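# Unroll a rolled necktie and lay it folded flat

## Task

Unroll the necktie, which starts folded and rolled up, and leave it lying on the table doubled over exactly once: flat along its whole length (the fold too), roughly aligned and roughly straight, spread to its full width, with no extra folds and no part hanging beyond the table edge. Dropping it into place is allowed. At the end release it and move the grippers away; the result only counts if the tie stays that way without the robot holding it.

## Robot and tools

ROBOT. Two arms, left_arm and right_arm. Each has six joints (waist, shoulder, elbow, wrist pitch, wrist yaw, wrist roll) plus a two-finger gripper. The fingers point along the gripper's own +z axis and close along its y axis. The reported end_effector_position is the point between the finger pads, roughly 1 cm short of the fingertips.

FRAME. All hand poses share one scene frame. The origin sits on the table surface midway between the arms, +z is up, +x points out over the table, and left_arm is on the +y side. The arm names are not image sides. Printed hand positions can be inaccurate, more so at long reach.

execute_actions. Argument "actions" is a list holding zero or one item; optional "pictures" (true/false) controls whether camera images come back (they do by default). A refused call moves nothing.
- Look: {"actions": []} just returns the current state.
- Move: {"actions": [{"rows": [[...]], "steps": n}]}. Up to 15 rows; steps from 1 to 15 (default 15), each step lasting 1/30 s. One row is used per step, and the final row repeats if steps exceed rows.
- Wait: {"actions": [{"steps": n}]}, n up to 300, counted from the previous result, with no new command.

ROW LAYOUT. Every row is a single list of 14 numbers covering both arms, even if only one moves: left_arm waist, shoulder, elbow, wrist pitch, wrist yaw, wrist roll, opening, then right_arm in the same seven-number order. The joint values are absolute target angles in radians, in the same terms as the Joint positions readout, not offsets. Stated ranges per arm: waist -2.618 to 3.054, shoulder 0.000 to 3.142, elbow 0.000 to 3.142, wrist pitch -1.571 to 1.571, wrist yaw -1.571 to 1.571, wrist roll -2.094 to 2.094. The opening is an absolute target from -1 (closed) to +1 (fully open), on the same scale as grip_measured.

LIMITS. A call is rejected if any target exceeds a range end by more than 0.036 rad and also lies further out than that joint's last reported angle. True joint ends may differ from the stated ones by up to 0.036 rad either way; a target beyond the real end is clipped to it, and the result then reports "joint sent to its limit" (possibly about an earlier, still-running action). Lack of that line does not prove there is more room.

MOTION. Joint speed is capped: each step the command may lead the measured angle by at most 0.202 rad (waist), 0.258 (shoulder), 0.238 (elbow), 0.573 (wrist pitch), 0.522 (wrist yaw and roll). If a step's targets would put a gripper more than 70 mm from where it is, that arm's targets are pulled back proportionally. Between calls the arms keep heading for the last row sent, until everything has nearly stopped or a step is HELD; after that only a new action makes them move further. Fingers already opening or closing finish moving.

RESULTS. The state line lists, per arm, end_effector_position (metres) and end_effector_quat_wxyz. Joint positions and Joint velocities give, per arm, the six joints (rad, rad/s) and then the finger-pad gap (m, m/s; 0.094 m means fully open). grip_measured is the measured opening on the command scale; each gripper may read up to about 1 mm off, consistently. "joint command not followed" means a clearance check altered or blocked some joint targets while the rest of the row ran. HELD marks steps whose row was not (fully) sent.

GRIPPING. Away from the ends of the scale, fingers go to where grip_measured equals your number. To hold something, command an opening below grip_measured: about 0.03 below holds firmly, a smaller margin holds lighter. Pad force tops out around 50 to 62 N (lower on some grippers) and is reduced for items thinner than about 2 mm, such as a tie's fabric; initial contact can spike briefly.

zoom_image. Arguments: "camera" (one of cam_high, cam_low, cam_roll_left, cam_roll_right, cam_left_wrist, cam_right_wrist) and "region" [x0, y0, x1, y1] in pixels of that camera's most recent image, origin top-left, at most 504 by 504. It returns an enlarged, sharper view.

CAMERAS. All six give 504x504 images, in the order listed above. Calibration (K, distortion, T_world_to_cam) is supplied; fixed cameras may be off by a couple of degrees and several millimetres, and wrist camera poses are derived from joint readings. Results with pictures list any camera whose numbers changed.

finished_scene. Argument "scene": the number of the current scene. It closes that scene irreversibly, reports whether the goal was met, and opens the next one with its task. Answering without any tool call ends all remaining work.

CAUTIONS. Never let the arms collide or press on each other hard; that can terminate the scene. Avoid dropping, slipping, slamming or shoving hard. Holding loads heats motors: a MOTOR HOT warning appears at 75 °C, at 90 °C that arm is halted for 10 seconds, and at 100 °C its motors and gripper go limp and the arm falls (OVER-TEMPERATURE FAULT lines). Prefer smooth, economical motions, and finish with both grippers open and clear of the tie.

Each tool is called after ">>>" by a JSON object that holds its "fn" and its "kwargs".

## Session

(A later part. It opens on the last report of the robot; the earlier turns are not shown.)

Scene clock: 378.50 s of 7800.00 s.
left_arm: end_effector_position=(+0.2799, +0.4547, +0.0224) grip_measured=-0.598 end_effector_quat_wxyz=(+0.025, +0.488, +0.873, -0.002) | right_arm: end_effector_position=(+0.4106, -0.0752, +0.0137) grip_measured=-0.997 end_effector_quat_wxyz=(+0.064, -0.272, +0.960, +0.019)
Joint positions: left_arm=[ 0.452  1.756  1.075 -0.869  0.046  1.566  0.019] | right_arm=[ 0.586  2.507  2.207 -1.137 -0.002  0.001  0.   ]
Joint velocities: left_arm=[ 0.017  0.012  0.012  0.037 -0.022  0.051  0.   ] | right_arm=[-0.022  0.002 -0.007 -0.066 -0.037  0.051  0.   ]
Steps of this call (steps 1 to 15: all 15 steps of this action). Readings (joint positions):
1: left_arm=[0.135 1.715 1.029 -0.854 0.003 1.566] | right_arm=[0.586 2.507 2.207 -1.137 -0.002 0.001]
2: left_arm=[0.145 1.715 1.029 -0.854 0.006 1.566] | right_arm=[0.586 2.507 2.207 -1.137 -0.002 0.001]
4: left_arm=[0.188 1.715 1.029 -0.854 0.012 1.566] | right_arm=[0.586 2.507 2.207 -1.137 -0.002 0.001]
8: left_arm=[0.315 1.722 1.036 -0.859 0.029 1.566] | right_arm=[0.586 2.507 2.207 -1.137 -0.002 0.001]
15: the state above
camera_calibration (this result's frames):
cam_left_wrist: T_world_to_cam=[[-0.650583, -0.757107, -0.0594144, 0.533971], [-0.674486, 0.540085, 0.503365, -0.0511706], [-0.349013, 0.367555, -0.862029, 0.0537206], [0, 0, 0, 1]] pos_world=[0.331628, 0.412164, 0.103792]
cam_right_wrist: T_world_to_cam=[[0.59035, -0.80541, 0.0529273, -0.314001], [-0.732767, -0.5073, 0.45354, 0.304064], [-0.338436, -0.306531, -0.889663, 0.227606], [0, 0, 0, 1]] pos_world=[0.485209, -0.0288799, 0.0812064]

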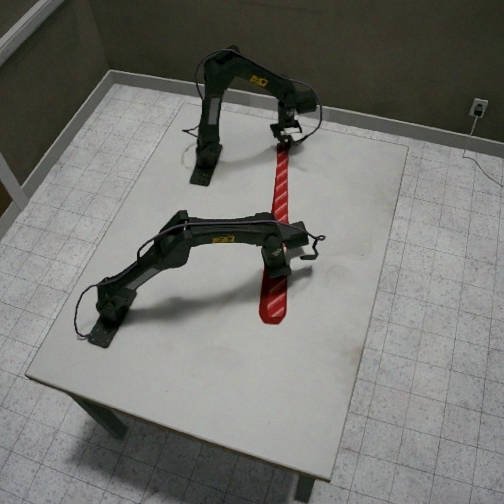

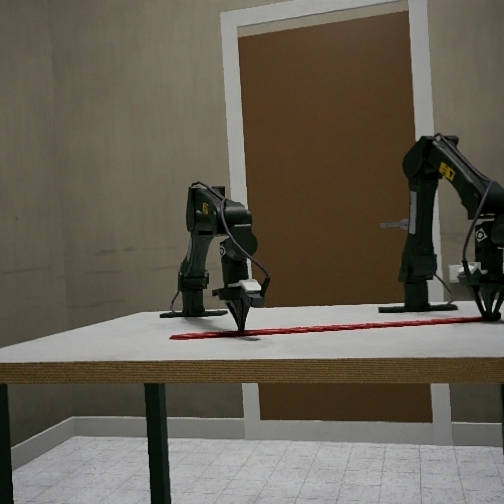

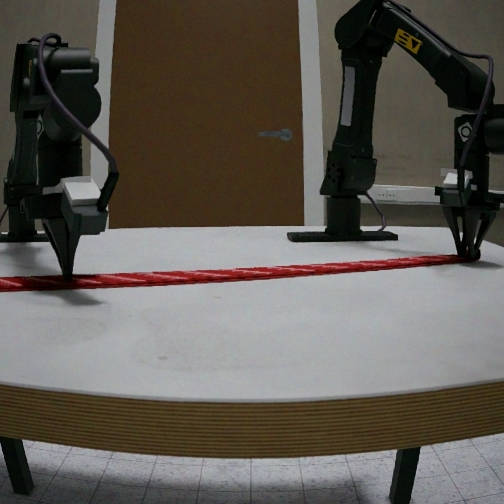

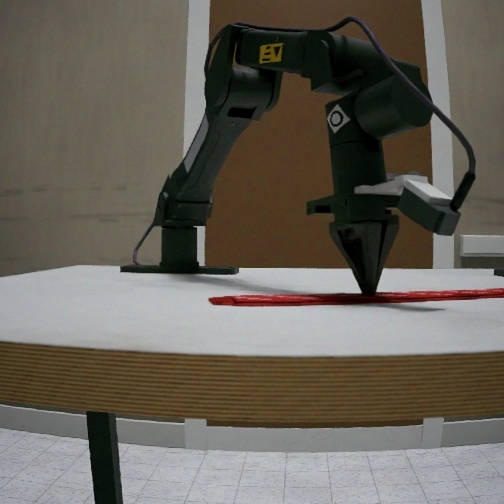

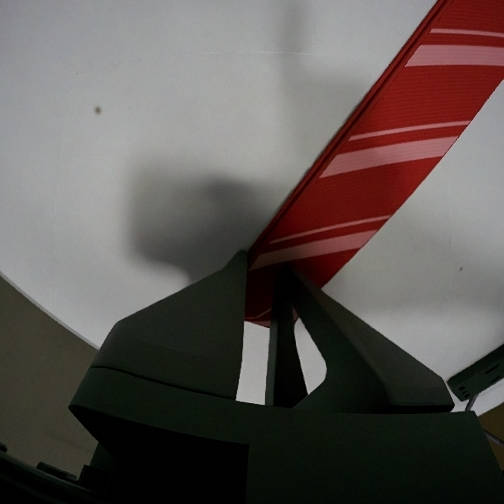

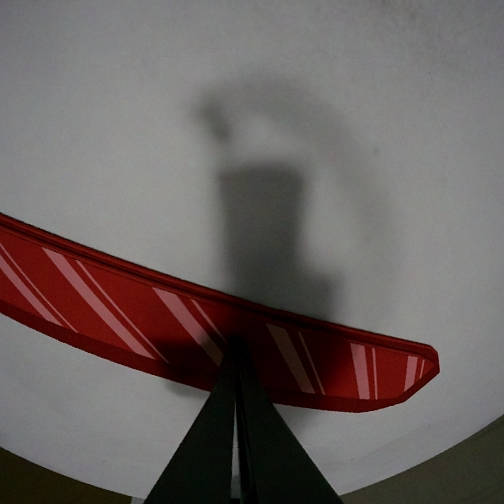

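>>> {"fn": "execute_actions", "kwargs": {"actions": [{"rows":[[0.52,1.80,1.07,-0.86,0,1.57,-0.6,0.58,2.55,2.2,-1.14,0,0,-1]],"steps":15}]}}

>>> {"fn": "execute_actions", "kwargs": {"actions": [{"rows":[[0.53,1.86,1.07,-0.86,0,1.57,-0.6,0.58,2.55,2.2,-1.14,0,0,-1]],"steps":15}], "pictures": false}}

>>> {"fn": "execute_actions", "kwargs": {"actions": [{"rows":[[0.53,1.45,1.07,-0.86,0,1.57,-0.6,0.58,2.2,2.2,-1.14,0,0,-1]],"steps":15}], "pictures": false}}

>>> {"fn": "execute_actions", "kwargs": {"actions": [{"rows":[[0,1.05,1.06,0,0,0,1,0,1.05,1.06,0,0,0,1]],"steps":15}], "pictures": false}}

>>> {"fn": "execute_actions", "kwargs": {"actions": [{"steps":40}]}}

>>> {"fn": "zoom_image", "kwargs": {"camera": "cam_roll_left", "region": [300,200,504,320]}}

Scene clock: 399.47 s of 7800.00 s.
left_arm: end_effector_position=(+0.2768, +0.4592, +0.0218) grip_measured=-0.598 end_effector_quat_wxyz=(+0.044, +0.468, +0.883, -0.014) | right_arm: end_effector_position=(+0.4106, -0.0752, +0.0137) grip_measured=-0.997 end_effector_quat_wxyz=(+0.064, -0.272, +0.960, +0.019)
Joint positions: left_arm=[ 0.497  1.76   1.075 -0.87   0.09   1.566  0.019] | right_arm=[ 0.586  2.507  2.207 -1.137 -0.002  0.001  0.   ]
Joint velocities: left_arm=[ 0.007 -0.002  0.002  0.007 -0.022 -0.066  0.   ] | right_arm=[ 0.002 -0.012 -0.012  0.007 -0.037  0.081 -0.001]
Steps of this call (steps 1 to 15: the robot went on to your last target; steps 16 to 110: nothing new was sent; then 16.80 s passed at rest; steps 111 to 125: all 15 steps of this action). Readings (joint positions):
111: left_arm=[0.458 1.758 1.075 -0.869 0.049 1.566] | right_arm=[0.586 2.507 2.207 -1.137 -0.002 0.001]
112: left_arm=[0.468 1.760 1.075 -0.869 0.062 1.566] | right_arm=[0.586 2.507 2.207 -1.137 -0.002 0.001]
114: left_arm=[0.487 1.760 1.075 -0.869 0.080 1.566] | right_arm=[0.586 2.507 2.207 -1.137 -0.002 0.001]
118: left_arm=[0.497 1.760 1.075 -0.870 0.090 1.566] | right_arm=[0.586 2.507 2.207 -1.137 -0.002 0.001]
125: the state above
camera_calibration (this result's frames):
cam_left_wrist: T_world_to_cam=[[-0.616108, -0.78661, -0.0406923, 0.538902], [-0.707118, 0.52961, 0.468507, -0.0407838], [-0.346981, 0.317425, -0.882522, 0.0733173], [0, 0, 0, 1]] pos_world=[0.328623, 0.422232, 0.105741]
cam_right_wrist: T_world_to_cam=[[0.59035, -0.80541, 0.0529273, -0.314001], [-0.732767, -0.5073, 0.45354, 0.304064], [-0.338436, -0.306531, -0.889663, 0.227606], [0, 0, 0, 1]] pos_world=[0.485209, -0.0288799, 0.0812064]

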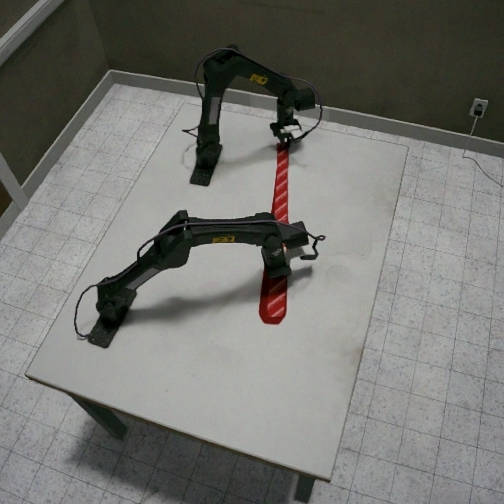

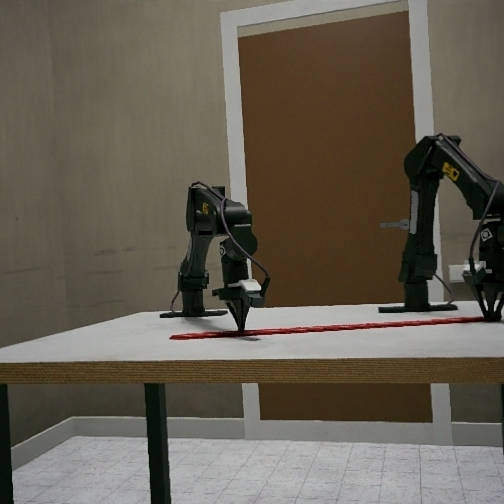

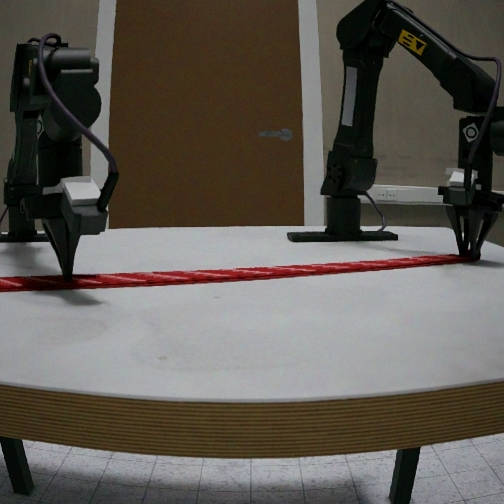

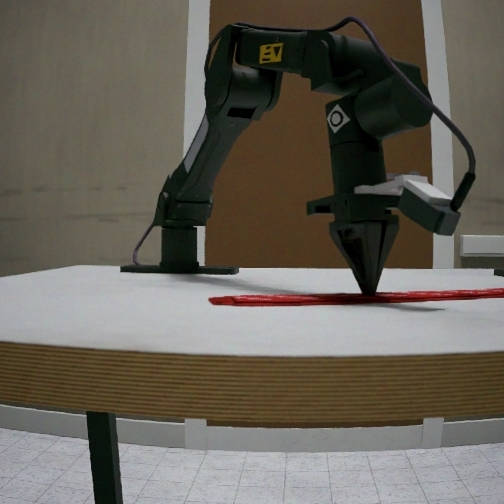

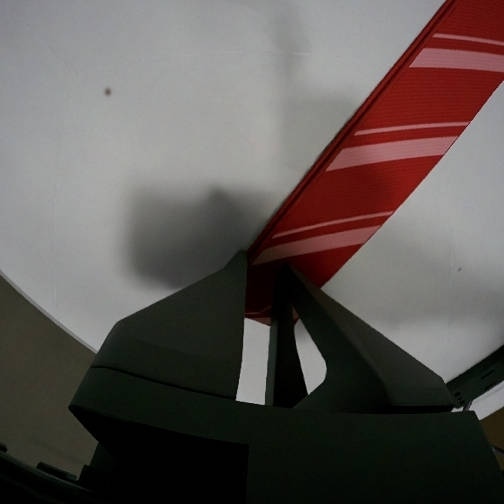

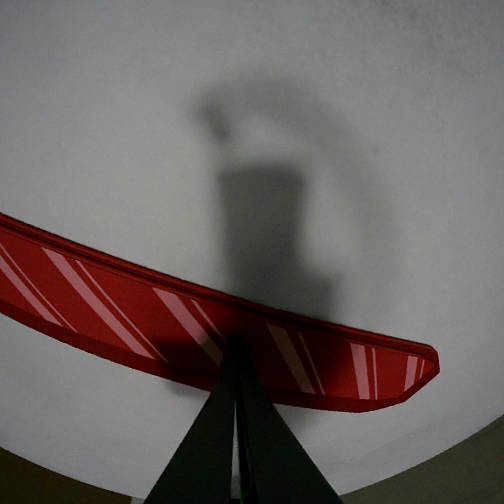

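Scene clock: 399.97 s of 7800.00 s.
left_arm: end_effector_position=(+0.2763, +0.4593, +0.0195) grip_measured=-0.598 end_effector_quat_wxyz=(+0.045, +0.463, +0.885, -0.029) | right_arm: end_effector_position=(+0.4106, -0.0752, +0.0137) grip_measured=-0.997 end_effector_quat_wxyz=(+0.064, -0.272, +0.960, +0.019)
Joint positions: left_arm=[ 0.507  1.785  1.095 -0.89   0.106  1.566  0.019] | right_arm=[ 0.586  2.507  2.207 -1.137 -0.002  0.001  0.   ]
Joint velocities: left_arm=[ 0.007 -0.017 -0.012 -0.022  0.007 -0.007  0.001] | right_arm=[-0.007  0.007 -0.007 -0.051 -0.037 -0.007 -0.   ]
Steps of this call (steps 1 to 15: all 15 steps of this action). Readings (joint positions):
1: left_arm=[0.498 1.767 1.076 -0.871 0.091 1.566] | right_arm=[0.586 2.507 2.207 -1.137 -0.002 0.001]
2: left_arm=[0.500 1.776 1.084 -0.876 0.095 1.566] | right_arm=[0.586 2.507 2.207 -1.137 -0.002 0.001]
4: left_arm=[0.505 1.783 1.093 -0.887 0.102 1.566] | right_arm=[0.586 2.507 2.207 -1.137 -0.002 0.001]
8: left_arm=[0.507 1.785 1.095 -0.890 0.106 1.566] | right_arm=[0.586 2.507 2.207 -1.137 -0.002 0.001]
15: the state above

Scene clock: 400.47 s of 7800.00 s.
left_arm: end_effector_position=(+0.2787, +0.4885, +0.1126) grip_measured=-0.598 end_effector_quat_wxyz=(+0.081, +0.450, +0.877, +0.148) | right_arm: end_effector_position=(+0.4137, -0.0732, +0.1701) grip_measured=-0.997 end_effector_quat_wxyz=(+0.206, -0.266, +0.940, +0.060)
Joint positions: left_arm=[ 0.524  1.445  1.072 -0.859  0.008  1.566  0.019] | right_arm=[ 0.586  2.187  2.193 -1.144 -0.002  0.001  0.   ]
Joint velocities: left_arm=[-0.012 -0.002 -0.007  0.037 -0.007 -0.037 -0.001] | right_arm=[ 0.002  0.12  -0.002 -0.081 -0.037  0.022  0.001]
Steps of this call (steps 1 to 15: all 15 steps of this action). Readings (joint positions):
1: left_arm=[0.507 1.753 1.089 -0.883 0.104 1.566] | right_arm=[0.586 2.491 2.203 -1.134 -0.002 0.001]
2: left_arm=[0.508 1.696 1.069 -0.879 0.085 1.566] | right_arm=[0.586 2.473 2.192 -1.139 -0.002 0.001]
4: left_arm=[0.517 1.555 1.058 -0.882 0.054 1.566] | right_arm=[0.586 2.423 2.182 -1.151 -0.002 0.001]
8: left_arm=[0.524 1.434 1.072 -0.859 0.025 1.566] | right_arm=[0.586 2.291 2.182 -1.153 -0.002 0.001]
15: the state above

Scene clock: 400.97 s of 7800.00 s.
left_arm: end_effector_position=(+0.4034, +0.3577, +0.3416) grip_measured=+1.000 end_effector_quat_wxyz=(+0.553, +0.246, +0.748, +0.272) | right_arm: end_effector_position=(+0.4798, -0.2945, +0.2464) grip_measured=+1.000 end_effector_quat_wxyz=(+0.467, -0.046, +0.883, +0.027)
Joint positions: left_arm=[ 0.04   1.099  1.05  -0.195 -0.004  0.774  0.094] | right_arm=[ 0.133  1.702  1.485 -0.382 -0.008  0.     0.094]
Joint velocities: left_arm=[-0.838 -0.408 -0.017  1.297  0.081 -2.835  0.   ] | right_arm=[-1.136 -1.272 -1.6    1.473 -0.037  0.007  0.   ]
Steps of this call (steps 1 to 15: all 15 steps of this action). Readings (joint positions):
1: left_arm=[0.513 1.433 1.065 -0.828 0.000 1.528] | right_arm=[0.579 2.172 2.159 -1.103 -0.005 0.000]
2: left_arm=[0.488 1.412 1.054 -0.782 -0.005 1.480] | right_arm=[0.568 2.148 2.107 -1.049 -0.009 0.000]
4: left_arm=[0.424 1.357 1.050 -0.693 -0.005 1.393] | right_arm=[0.526 2.093 2.008 -0.951 -0.010 0.000]
8: left_arm=[0.299 1.238 1.050 -0.506 -0.007 1.226] | right_arm=[0.399 1.963 1.818 -0.746 -0.010 0.000]
15: the state above

Scene clock: 402.30 s of 7800.00 s.
left_arm: end_effector_position=(+0.4023, +0.3411, +0.3986) grip_measured=+1.000 end_effector_quat_wxyz=(+0.695, -0.031, +0.717, +0.034) | right_arm: end_effector_position=(+0.3514, -0.3656, +0.4095) grip_measured=+1.000 end_effector_quat_wxyz=(+0.706, +0.020, +0.708, -0.019)
Joint positions: left_arm=[ 0.001  1.062  1.05  -0.018  0.003  0.006  0.094] | right_arm=[-0.011  1.049  1.061 -0.016  0.011  0.     0.094]
Joint velocities: left_arm=[-0.002 -0.012  0.002 -0.007 -0.051 -0.066  0.   ] | right_arm=[-0.022  0.007 -0.007 -0.066 -0.007  0.037  0.   ]
Steps of this call (steps 1 to 40: the robot went on to your last target). Readings (joint positions):
1: left_arm=[0.017 1.086 1.050 -0.155 -0.001 0.675] | right_arm=[0.093 1.652 1.423 -0.327 -0.007 0.000]
2: left_arm=[0.004 1.075 1.050 -0.121 0.003 0.576] | right_arm=[0.054 1.591 1.350 -0.270 -0.005 0.000]
4: left_arm=[0.001 1.064 1.050 -0.072 0.003 0.385] | right_arm=[-0.005 1.437 1.180 -0.177 0.005 0.000]
8: left_arm=[0.001 1.062 1.050 -0.035 0.003 0.160] | right_arm=[-0.019 1.191 1.063 -0.154 0.012 0.000]
40: the state above
camera_calibration (this result's frames):
cam_left_wrist: T_world_to_cam=[[0.149973, -0.943873, 0.2943, 0.150573], [-0.542142, -0.327434, -0.773867, 0.655115], [0.826795, -0.043493, -0.560819, 0.00954835], [0, 0, 0, 1]] pos_world=[0.324689, 0.357044, 0.468013]
cam_right_wrist: T_world_to_cam=[[-0.0978587, -0.991371, 0.087215, -0.374048], [-0.573124, -0.0155058, -0.819322, 0.578832], [0.813605, -0.130163, -0.566661, -0.00196724], [0, 0, 0, 1]] pos_world=[0.296739, -0.362102, 0.505758]

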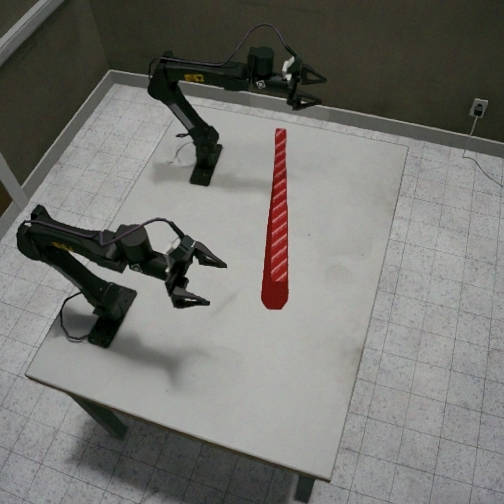

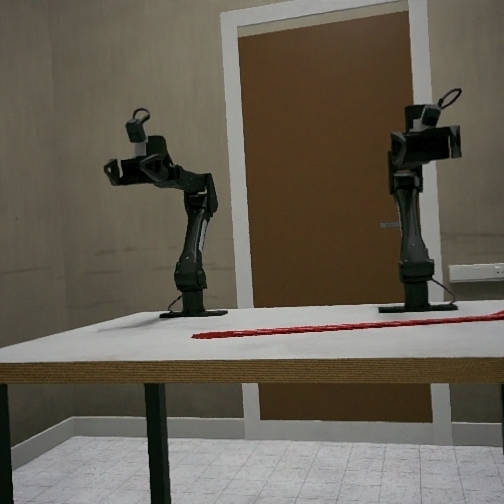

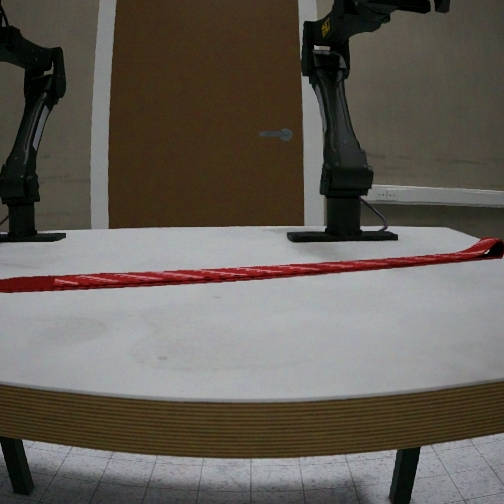

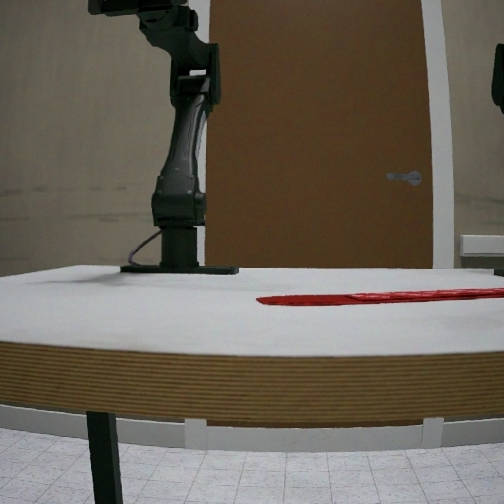

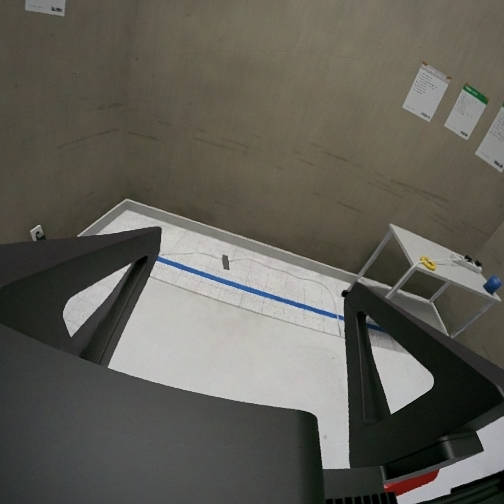

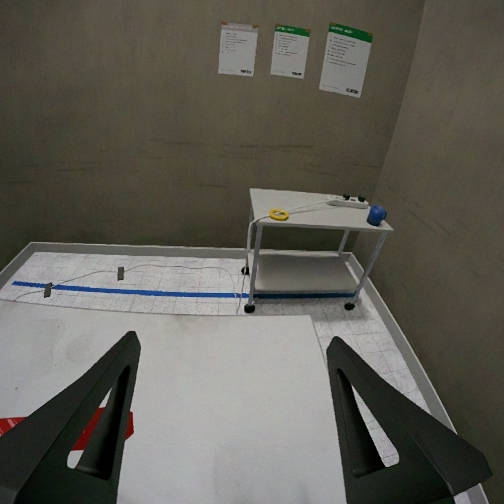

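Region (300, 200, 504, 320) of cam_roll_left's 504x504 image, scaled by 2.471, with more detail than that image has; it fills the top 296 rows of this view, and the rest is white.

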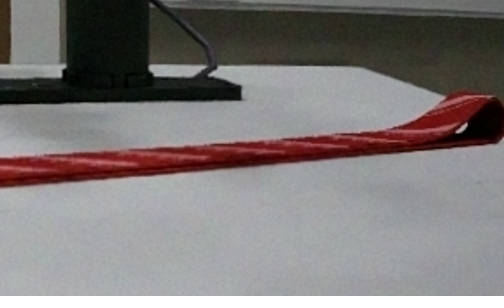

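>>> {"fn": "execute_actions", "kwargs": {"actions": [{"rows":[[0.25,1.45,1.09,-0.86,0,1.57,-0.6,0.58,2.2,2.2,-1.14,0,0,-1]],"steps":15}], "pictures": false}}

>>> {"fn": "execute_actions", "kwargs": {"actions": [{"steps":25}], "pictures": false}}

>>> {"fn": "execute_actions", "kwargs": {"actions": [{"rows":[[0.25,1.78,1.09,-0.86,0,1.57,-0.6,0.58,2.55,2.2,-1.14,0,0,-1]],"steps":15}], "pictures": false}}

>>> {"fn": "execute_actions", "kwargs": {"actions": [{"rows":[[0.29,1.77,1.09,-0.86,0,1.57,-0.6,0.58,2.55,2.2,-1.14,0,0,-1],[0.31,1.77,1.09,-0.86,0,1.57,-0.6,0.58,2.55,2.2,-1.14,0,0,-1],[0.33,1.77,1.09,-0.86,0,1.57,-0.6,0.58,2.55,2.2,-1.14,0,0,-1],[0.35,1.77,1.09,-0.86,0,1.57,-0.6,0.58,2.55,2.2,-1.14,0,0,-1],[0.37,1.77,1.09,-0.86,0,1.57,-0.6,0.58,2.55,2.2,-1.14,0,0,-1],[0.39,1.77,1.09,-0.86,0,1.57,-0.6,0.58,2.55,2.2,-1.14,0,0,-1],[0.41,1.77,1.09,-0.86,0,1.57,-0.6,0.58,2.55,2.2,-1.14,0,0,-1],[0.43,1.77,1.09,-0.86,0,1.57,-0.6,0.58,2.55,2.2,-1.14,0,0,-1],[0.45,1.77,1.09,-0.86,0,1.57,-0.6,0.58,2.55,2.2,-1.14,0,0,-1],[0.47,1.77,1.09,-0.86,0,1.57,-0.6,0.58,2.55,2.2,-1.14,0,0,-1],[0.49,1.77,1.09,-0.86,0,1.57,-0.6,0.58,2.55,2.2,-1.14,0,0,-1],[0.50,1.77,1.09,-0.86,0,1.57,-0.6,0.58,2.55,2.2,-1.14,0,0,-1]],"steps":15}]}}

Scene clock: 425.57 s of 7800.00 s.
left_arm: end_effector_position=(+0.3428, +0.4203, +0.1124) grip_measured=-0.598 end_effector_quat_wxyz=(+0.166, +0.297, +0.932, +0.126) | right_arm: end_effector_position=(+0.4061, -0.0910, +0.1828) grip_measured=-0.996 end_effector_quat_wxyz=(+0.249, -0.253, +0.933, +0.064)
Joint positions: left_arm=[ 0.247  1.474  1.066 -0.741  0.001  0.96   0.019] | right_arm=[ 0.567  2.015  1.941 -0.977  0.009  0.001  0.   ]
Joint velocities: left_arm=[-0.007 -0.007 -0.002 -0.916  0.007  2.85  -0.001] | right_arm=[ 0.623  2.718  2.464 -1.018 -0.11   0.066  0.001]
Steps of this call (steps 1 to 15: the robot went on to your last target; steps 16 to 110: nothing new was sent; then 19.10 s passed at rest; steps 111 to 125: all 15 steps of this action). Readings (joint positions):
111: left_arm=[0.011 1.072 1.054 -0.041 0.009 0.039] | right_arm=[0.006 1.069 1.092 -0.075 0.020 0.001]
112: left_arm=[0.034 1.089 1.062 -0.072 0.011 0.079] | right_arm=[0.043 1.112 1.149 -0.150 0.024 0.001]
114: left_arm=[0.088 1.142 1.066 -0.141 0.011 0.158] | right_arm=[0.132 1.224 1.266 -0.282 0.023 0.001]
118: left_arm=[0.171 1.291 1.066 -0.324 0.009 0.336] | right_arm=[0.306 1.472 1.478 -0.554 0.020 0.001]
125: the state above

Scene clock: 426.40 s of 7800.00 s.
left_arm: end_effector_position=(+0.3186, +0.4117, +0.1029) grip_measured=-0.598 end_effector_quat_wxyz=(+0.090, +0.566, +0.810, +0.126) | right_arm: end_effector_position=(+0.4116, -0.0741, +0.1480) grip_measured=-0.996 end_effector_quat_wxyz=(+0.182, -0.268, +0.945, +0.052)
Joint positions: left_arm=[ 0.247  1.473  1.066 -0.852  0.001  1.563  0.019] | right_arm=[ 0.587  2.219  2.176 -1.147 -0.001  0.001  0.   ]
Joint velocities: left_arm=[-0.012 -0.002 -0.012  0.037 -0.051  0.007 -0.   ] | right_arm=[-0.007 -0.007 -0.002  0.022  0.007 -0.022 -0.   ]
Steps of this call (steps 1 to 25: the robot went on to your last target). Readings (joint positions):
1: left_arm=[0.247 1.474 1.066 -0.769 0.001 1.060] | right_arm=[0.585 2.104 2.024 -1.004 0.005 0.001]
2: left_arm=[0.247 1.473 1.066 -0.788 0.001 1.158] | right_arm=[0.596 2.177 2.084 -1.018 0.002 0.001]
4: left_arm=[0.247 1.473 1.066 -0.814 0.001 1.305] | right_arm=[0.603 2.257 2.129 -1.045 -0.001 0.001]
8: left_arm=[0.247 1.473 1.066 -0.840 0.001 1.460] | right_arm=[0.593 2.270 2.141 -1.124 -0.001 0.001]
25: the state above

Scene clock: 426.90 s of 7800.00 s.
left_arm: end_effector_position=(+0.3126, +0.4096, +0.0197) grip_measured=-0.599 end_effector_quat_wxyz=(+0.011, +0.574, +0.819, +0.016) | right_arm: end_effector_position=(+0.4173, -0.0714, +0.0165) grip_measured=-0.998 end_effector_quat_wxyz=(+0.078, -0.271, +0.959, +0.022)
Joint positions: left_arm=[ 0.247  1.783  1.098 -0.846  0.001  1.566  0.019] | right_arm=[ 0.586  2.512  2.223 -1.12  -0.     0.001  0.   ]
Joint velocities: left_arm=[ 0.017 -0.002 -0.007 -0.037  0.066  0.007 -0.001] | right_arm=[ 0.002 -0.071  0.012 -0.066 -0.037 -0.037  0.   ]
Steps of this call (steps 1 to 15: all 15 steps of this action). Readings (joint positions):
1: left_arm=[0.247 1.502 1.074 -0.861 0.001 1.563] | right_arm=[0.587 2.234 2.182 -1.151 -0.001 0.001]
2: left_arm=[0.247 1.558 1.091 -0.859 0.001 1.564] | right_arm=[0.587 2.256 2.194 -1.147 -0.001 0.001]
4: left_arm=[0.247 1.701 1.100 -0.835 0.001 1.564] | right_arm=[0.587 2.324 2.201 -1.133 -0.001 0.001]
8: left_arm=[0.247 1.783 1.103 -0.827 0.001 1.566] | right_arm=[0.587 2.515 2.202 -1.129 -0.001 0.001]
15: the state above

Scene clock: 427.40 s of 7800.00 s.
left_arm: end_effector_position=(+0.2761, +0.4803, +0.0197) grip_measured=-0.599 end_effector_quat_wxyz=(+0.007, +0.466, +0.885, +0.017) | right_arm: end_effector_position=(+0.4168, -0.0717, +0.0143) grip_measured=-0.998 end_effector_quat_wxyz=(+0.075, -0.271, +0.959, +0.022)
Joint positions: left_arm=[ 0.501  1.783  1.098 -0.848 -0.003  1.566  0.019] | right_arm=[ 0.586  2.517  2.223 -1.121 -0.     0.001  0.   ]
Joint velocities: left_arm=[ 0.085  0.002  0.002  0.007 -0.066  0.022 -0.   ] | right_arm=[-0.007 -0.007  0.002  0.037  0.095  0.022 -0.   ]
Steps of this call (steps 1 to 15: all 15 steps of this action). Readings (joint positions):
1: left_arm=[0.251 1.783 1.098 -0.847 0.001 1.566] | right_arm=[0.586 2.513 2.223 -1.120 -0.000 0.001]
2: left_arm=[0.261 1.783 1.098 -0.848 0.002 1.566] | right_arm=[0.586 2.518 2.223 -1.120 -0.000 0.001]
4: left_arm=[0.297 1.783 1.098 -0.848 0.002 1.566] | right_arm=[0.586 2.516 2.223 -1.121 -0.000 0.001]
8: left_arm=[0.391 1.783 1.098 -0.848 0.001 1.566] | right_arm=[0.586 2.517 2.223 -1.121 -0.000 0.001]
15: the state above
camera_calibration (this result's frames):
cam_left_wrist: T_world_to_cam=[[-0.612797, -0.785174, -0.0893365, 0.554372], [-0.693119, 0.479739, 0.537993, -0.0327825], [-0.37956, 0.391602, -0.838202, 0.037001], [0, 0, 0, 1]] pos_world=[0.33104, 0.436516, 0.0981767]
cam_right_wrist: T_world_to_cam=[[0.58846, -0.806575, 0.0561324, -0.31422], [-0.74223, -0.511373, 0.433119, 0.314091], [-0.320639, -0.296537, -0.899587, 0.224765], [0, 0, 0, 1]] pos_world=[0.490102, -0.0261733, 0.0837946]

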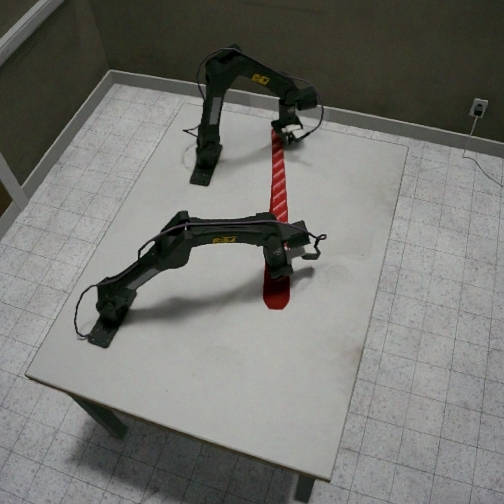

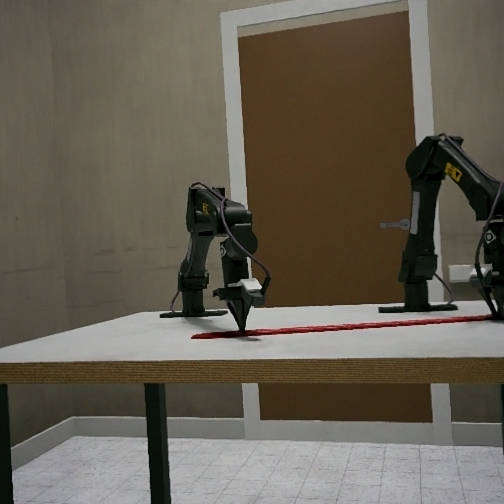

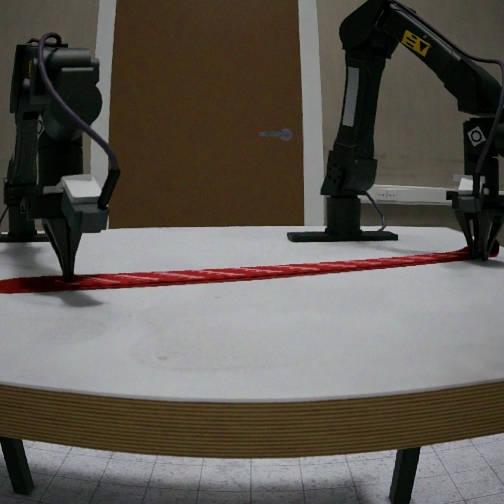

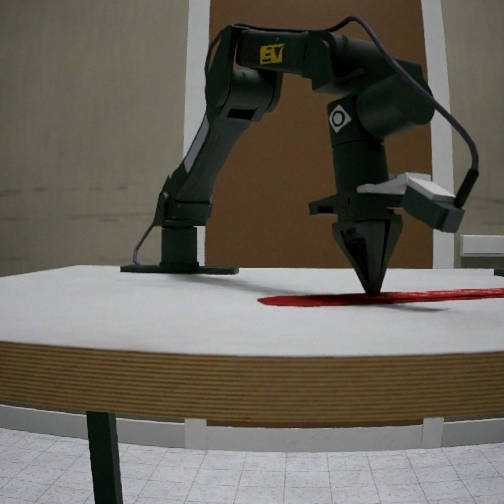

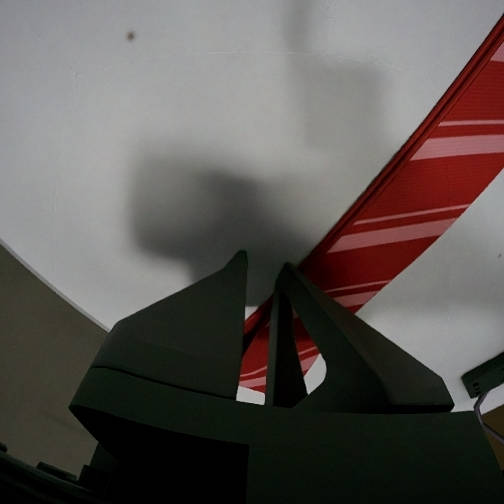

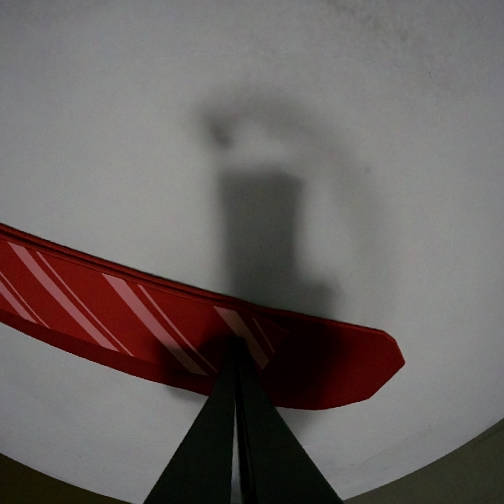

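>>> {"fn": "execute_actions", "kwargs": {"actions": [{"rows":[[0.50,1.45,1.09,-0.86,0,1.57,-0.6,0.58,2.2,2.2,-1.14,0,0,-1]],"steps":15}], "pictures": false}}

>>> {"fn": "execute_actions", "kwargs": {"actions": [{"rows":[[0.0,1.2,1.09,-0.4,0,1.57,-0.6,0.2,1.6,1.5,-0.5,0,0,-1]],"steps":15}], "pictures": false}}

>>> {"fn": "execute_actions", "kwargs": {"actions": [{"steps":20}]}}

>>> {"fn": "zoom_image", "kwargs": {"camera": "cam_high", "region": [200,110,360,330]}}

>>> {"fn": "zoom_image", "kwargs": {"camera": "cam_roll_left", "region": [0,200,504,320]}}

Scene clock: 456.83 s of 7800.00 s.
left_arm: end_effector_position=(+0.2869, +0.4880, +0.1194) grip_measured=-0.599 end_effector_quat_wxyz=(+0.083, +0.458, +0.870, +0.160) | right_arm: end_effector_position=(+0.4145, -0.0731, +0.1717) grip_measured=-0.998 end_effector_quat_wxyz=(+0.209, -0.265, +0.939, +0.060)
Joint positions: left_arm=[ 0.501  1.446  1.091 -0.853 -0.003  1.566  0.019] | right_arm=[ 0.586  2.185  2.194 -1.142 -0.     0.001  0.   ]
Joint velocities: left_arm=[ 0.002 -0.002  0.002 -0.007 -0.022  0.051  0.   ] | right_arm=[-0.007  0.139 -0.012 -0.037  0.007  0.066  0.   ]
Steps of this call (steps 1 to 15: the robot went on to your last target; steps 16 to 110: nothing new was sent; then 25.27 s passed at rest; steps 111 to 125: all 15 steps of this action). Readings (joint positions):
111: left_arm=[0.501 1.758 1.090 -0.842 -0.003 1.566] | right_arm=[0.586 2.501 2.217 -1.118 -0.000 0.001]
112: left_arm=[0.501 1.708 1.076 -0.845 -0.003 1.566] | right_arm=[0.586 2.481 2.203 -1.123 -0.000 0.001]
114: left_arm=[0.501 1.573 1.070 -0.856 -0.003 1.566] | right_arm=[0.586 2.428 2.188 -1.140 -0.000 0.001]
118: left_arm=[0.501 1.434 1.091 -0.850 -0.003 1.566] | right_arm=[0.586 2.296 2.187 -1.146 -0.000 0.001]
125: the state above

Scene clock: 457.33 s of 7800.00 s.
left_arm: end_effector_position=(+0.4050, +0.3378, +0.2544) grip_measured=-0.599 end_effector_quat_wxyz=(+0.324, +0.594, +0.649, +0.349) | right_arm: end_effector_position=(+0.4353, -0.2876, +0.2446) grip_measured=-0.998 end_effector_quat_wxyz=(+0.403, -0.057, +0.913, +0.021)
Joint positions: left_arm=[-0.007  1.219  1.074 -0.434  0.005  1.567  0.019] | right_arm=[ 0.165  1.626  1.505 -0.619  0.014  0.001  0.   ]
Joint velocities: left_arm=[ 0.027  0.002 -0.022  0.095 -0.022 -0.007  0.001] | right_arm=[-0.017 -0.549  0.002  0.593  0.11   0.037 -0.   ]
Steps of this call (steps 1 to 15: all 15 steps of this action). Readings (joint positions):
1: left_arm=[0.489 1.433 1.084 -0.825 -0.011 1.566] | right_arm=[0.579 2.170 2.161 -1.101 -0.004 0.001]
2: left_arm=[0.462 1.412 1.076 -0.787 -0.015 1.566] | right_arm=[0.568 2.147 2.108 -1.046 -0.007 0.001]
4: left_arm=[0.384 1.355 1.074 -0.712 -0.017 1.566] | right_arm=[0.525 2.089 2.006 -0.951 -0.009 0.001]
8: left_arm=[0.183 1.257 1.074 -0.562 -0.018 1.566] | right_arm=[0.387 1.939 1.794 -0.784 -0.009 0.001]
15: the state above

Scene clock: 458.00 s of 7800.00 s.
left_arm: end_effector_position=(+0.4075, +0.3382, +0.2584) grip_measured=-0.599 end_effector_quat_wxyz=(+0.329, +0.591, +0.645, +0.355) | right_arm: end_effector_position=(+0.4438, -0.2716, +0.2712) grip_measured=-0.998 end_effector_quat_wxyz=(+0.451, -0.069, +0.889, +0.033)
Joint positions: left_arm=[-0.007  1.219  1.074 -0.415  0.005  1.567  0.019] | right_arm=[ 0.194  1.604  1.505 -0.532  0.009  0.001  0.   ]
Joint velocities: left_arm=[-0.012  0.002  0.012 -0.007 -0.037 -0.051  0.001] | right_arm=[ 0.007  0.012  0.017  0.037 -0.037  0.051  0.   ]
Steps of this call (steps 1 to 20: the robot went on to your last target). Readings (joint positions):
1: left_arm=[-0.007 1.219 1.074 -0.430 0.005 1.567] | right_arm=[0.167 1.611 1.505 -0.596 0.014 0.001]
2: left_arm=[-0.007 1.219 1.074 -0.426 0.005 1.567] | right_arm=[0.173 1.602 1.505 -0.574 0.014 0.001]
4: left_arm=[-0.007 1.219 1.074 -0.421 0.005 1.567] | right_arm=[0.186 1.599 1.505 -0.545 0.012 0.001]
8: left_arm=[-0.007 1.219 1.074 -0.417 0.005 1.567] | right_arm=[0.194 1.604 1.505 -0.536 0.009 0.001]
20: the state above
camera_calibration (this result's frames):
cam_left_wrist: T_world_to_cam=[[-0.432969, -0.344317, -0.833057, 0.514391], [-0.677101, 0.734295, 0.048416, 0.0320149], [0.595039, 0.585026, -0.551065, -0.194118], [0, 0, 0, 1]] pos_world=[0.3599, 0.26717, 0.319995]
cam_right_wrist: T_world_to_cam=[[0.167683, -0.980701, 0.100535, -0.378387], [-0.925307, -0.19175, -0.327169, 0.494811], [0.340133, -0.0381648, -0.939603, 0.192948], [0, 0, 0, 1]] pos_world=[0.455672, -0.26884, 0.381222]

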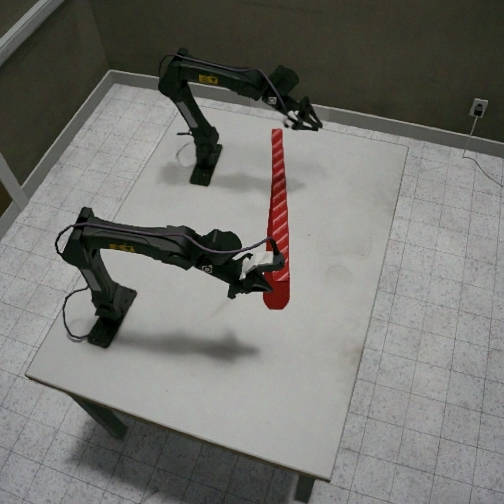

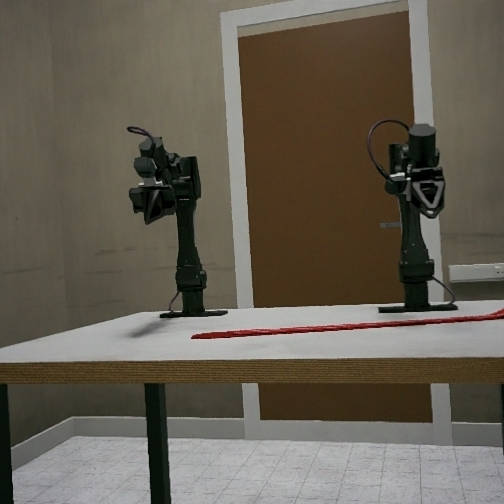

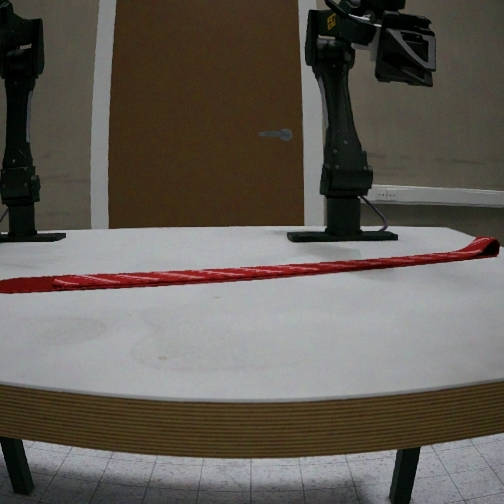

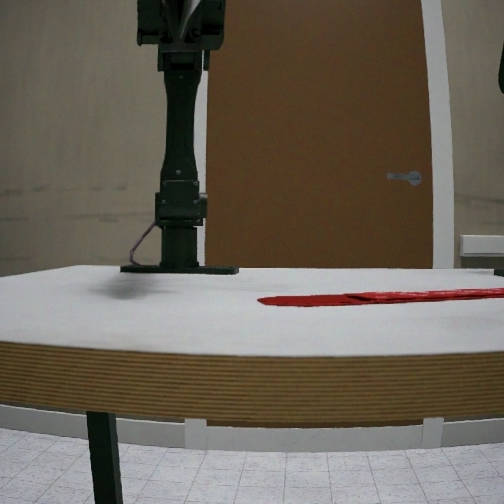

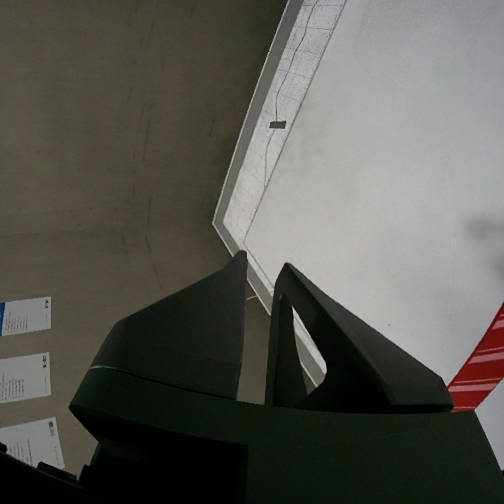

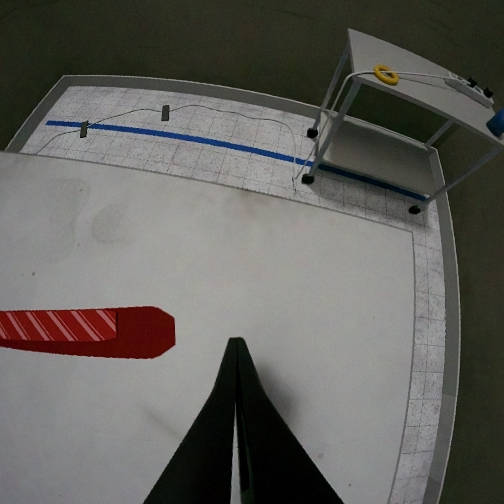

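Region (200, 110, 360, 330) of cam_high's 504x504 image, scaled by 2.291, with more detail than that image has; it fills the left 367 columns of this view, and the rest is white.

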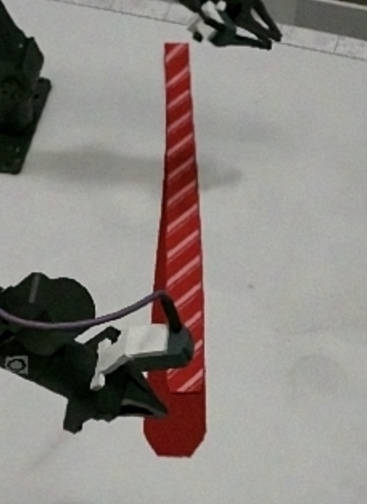

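Region (0, 200, 504, 320) of cam_roll_left's 504x504 image, scaled by 1.000; it fills the top 120 rows of this view, and the rest is white.

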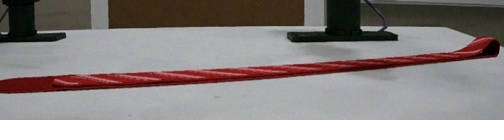

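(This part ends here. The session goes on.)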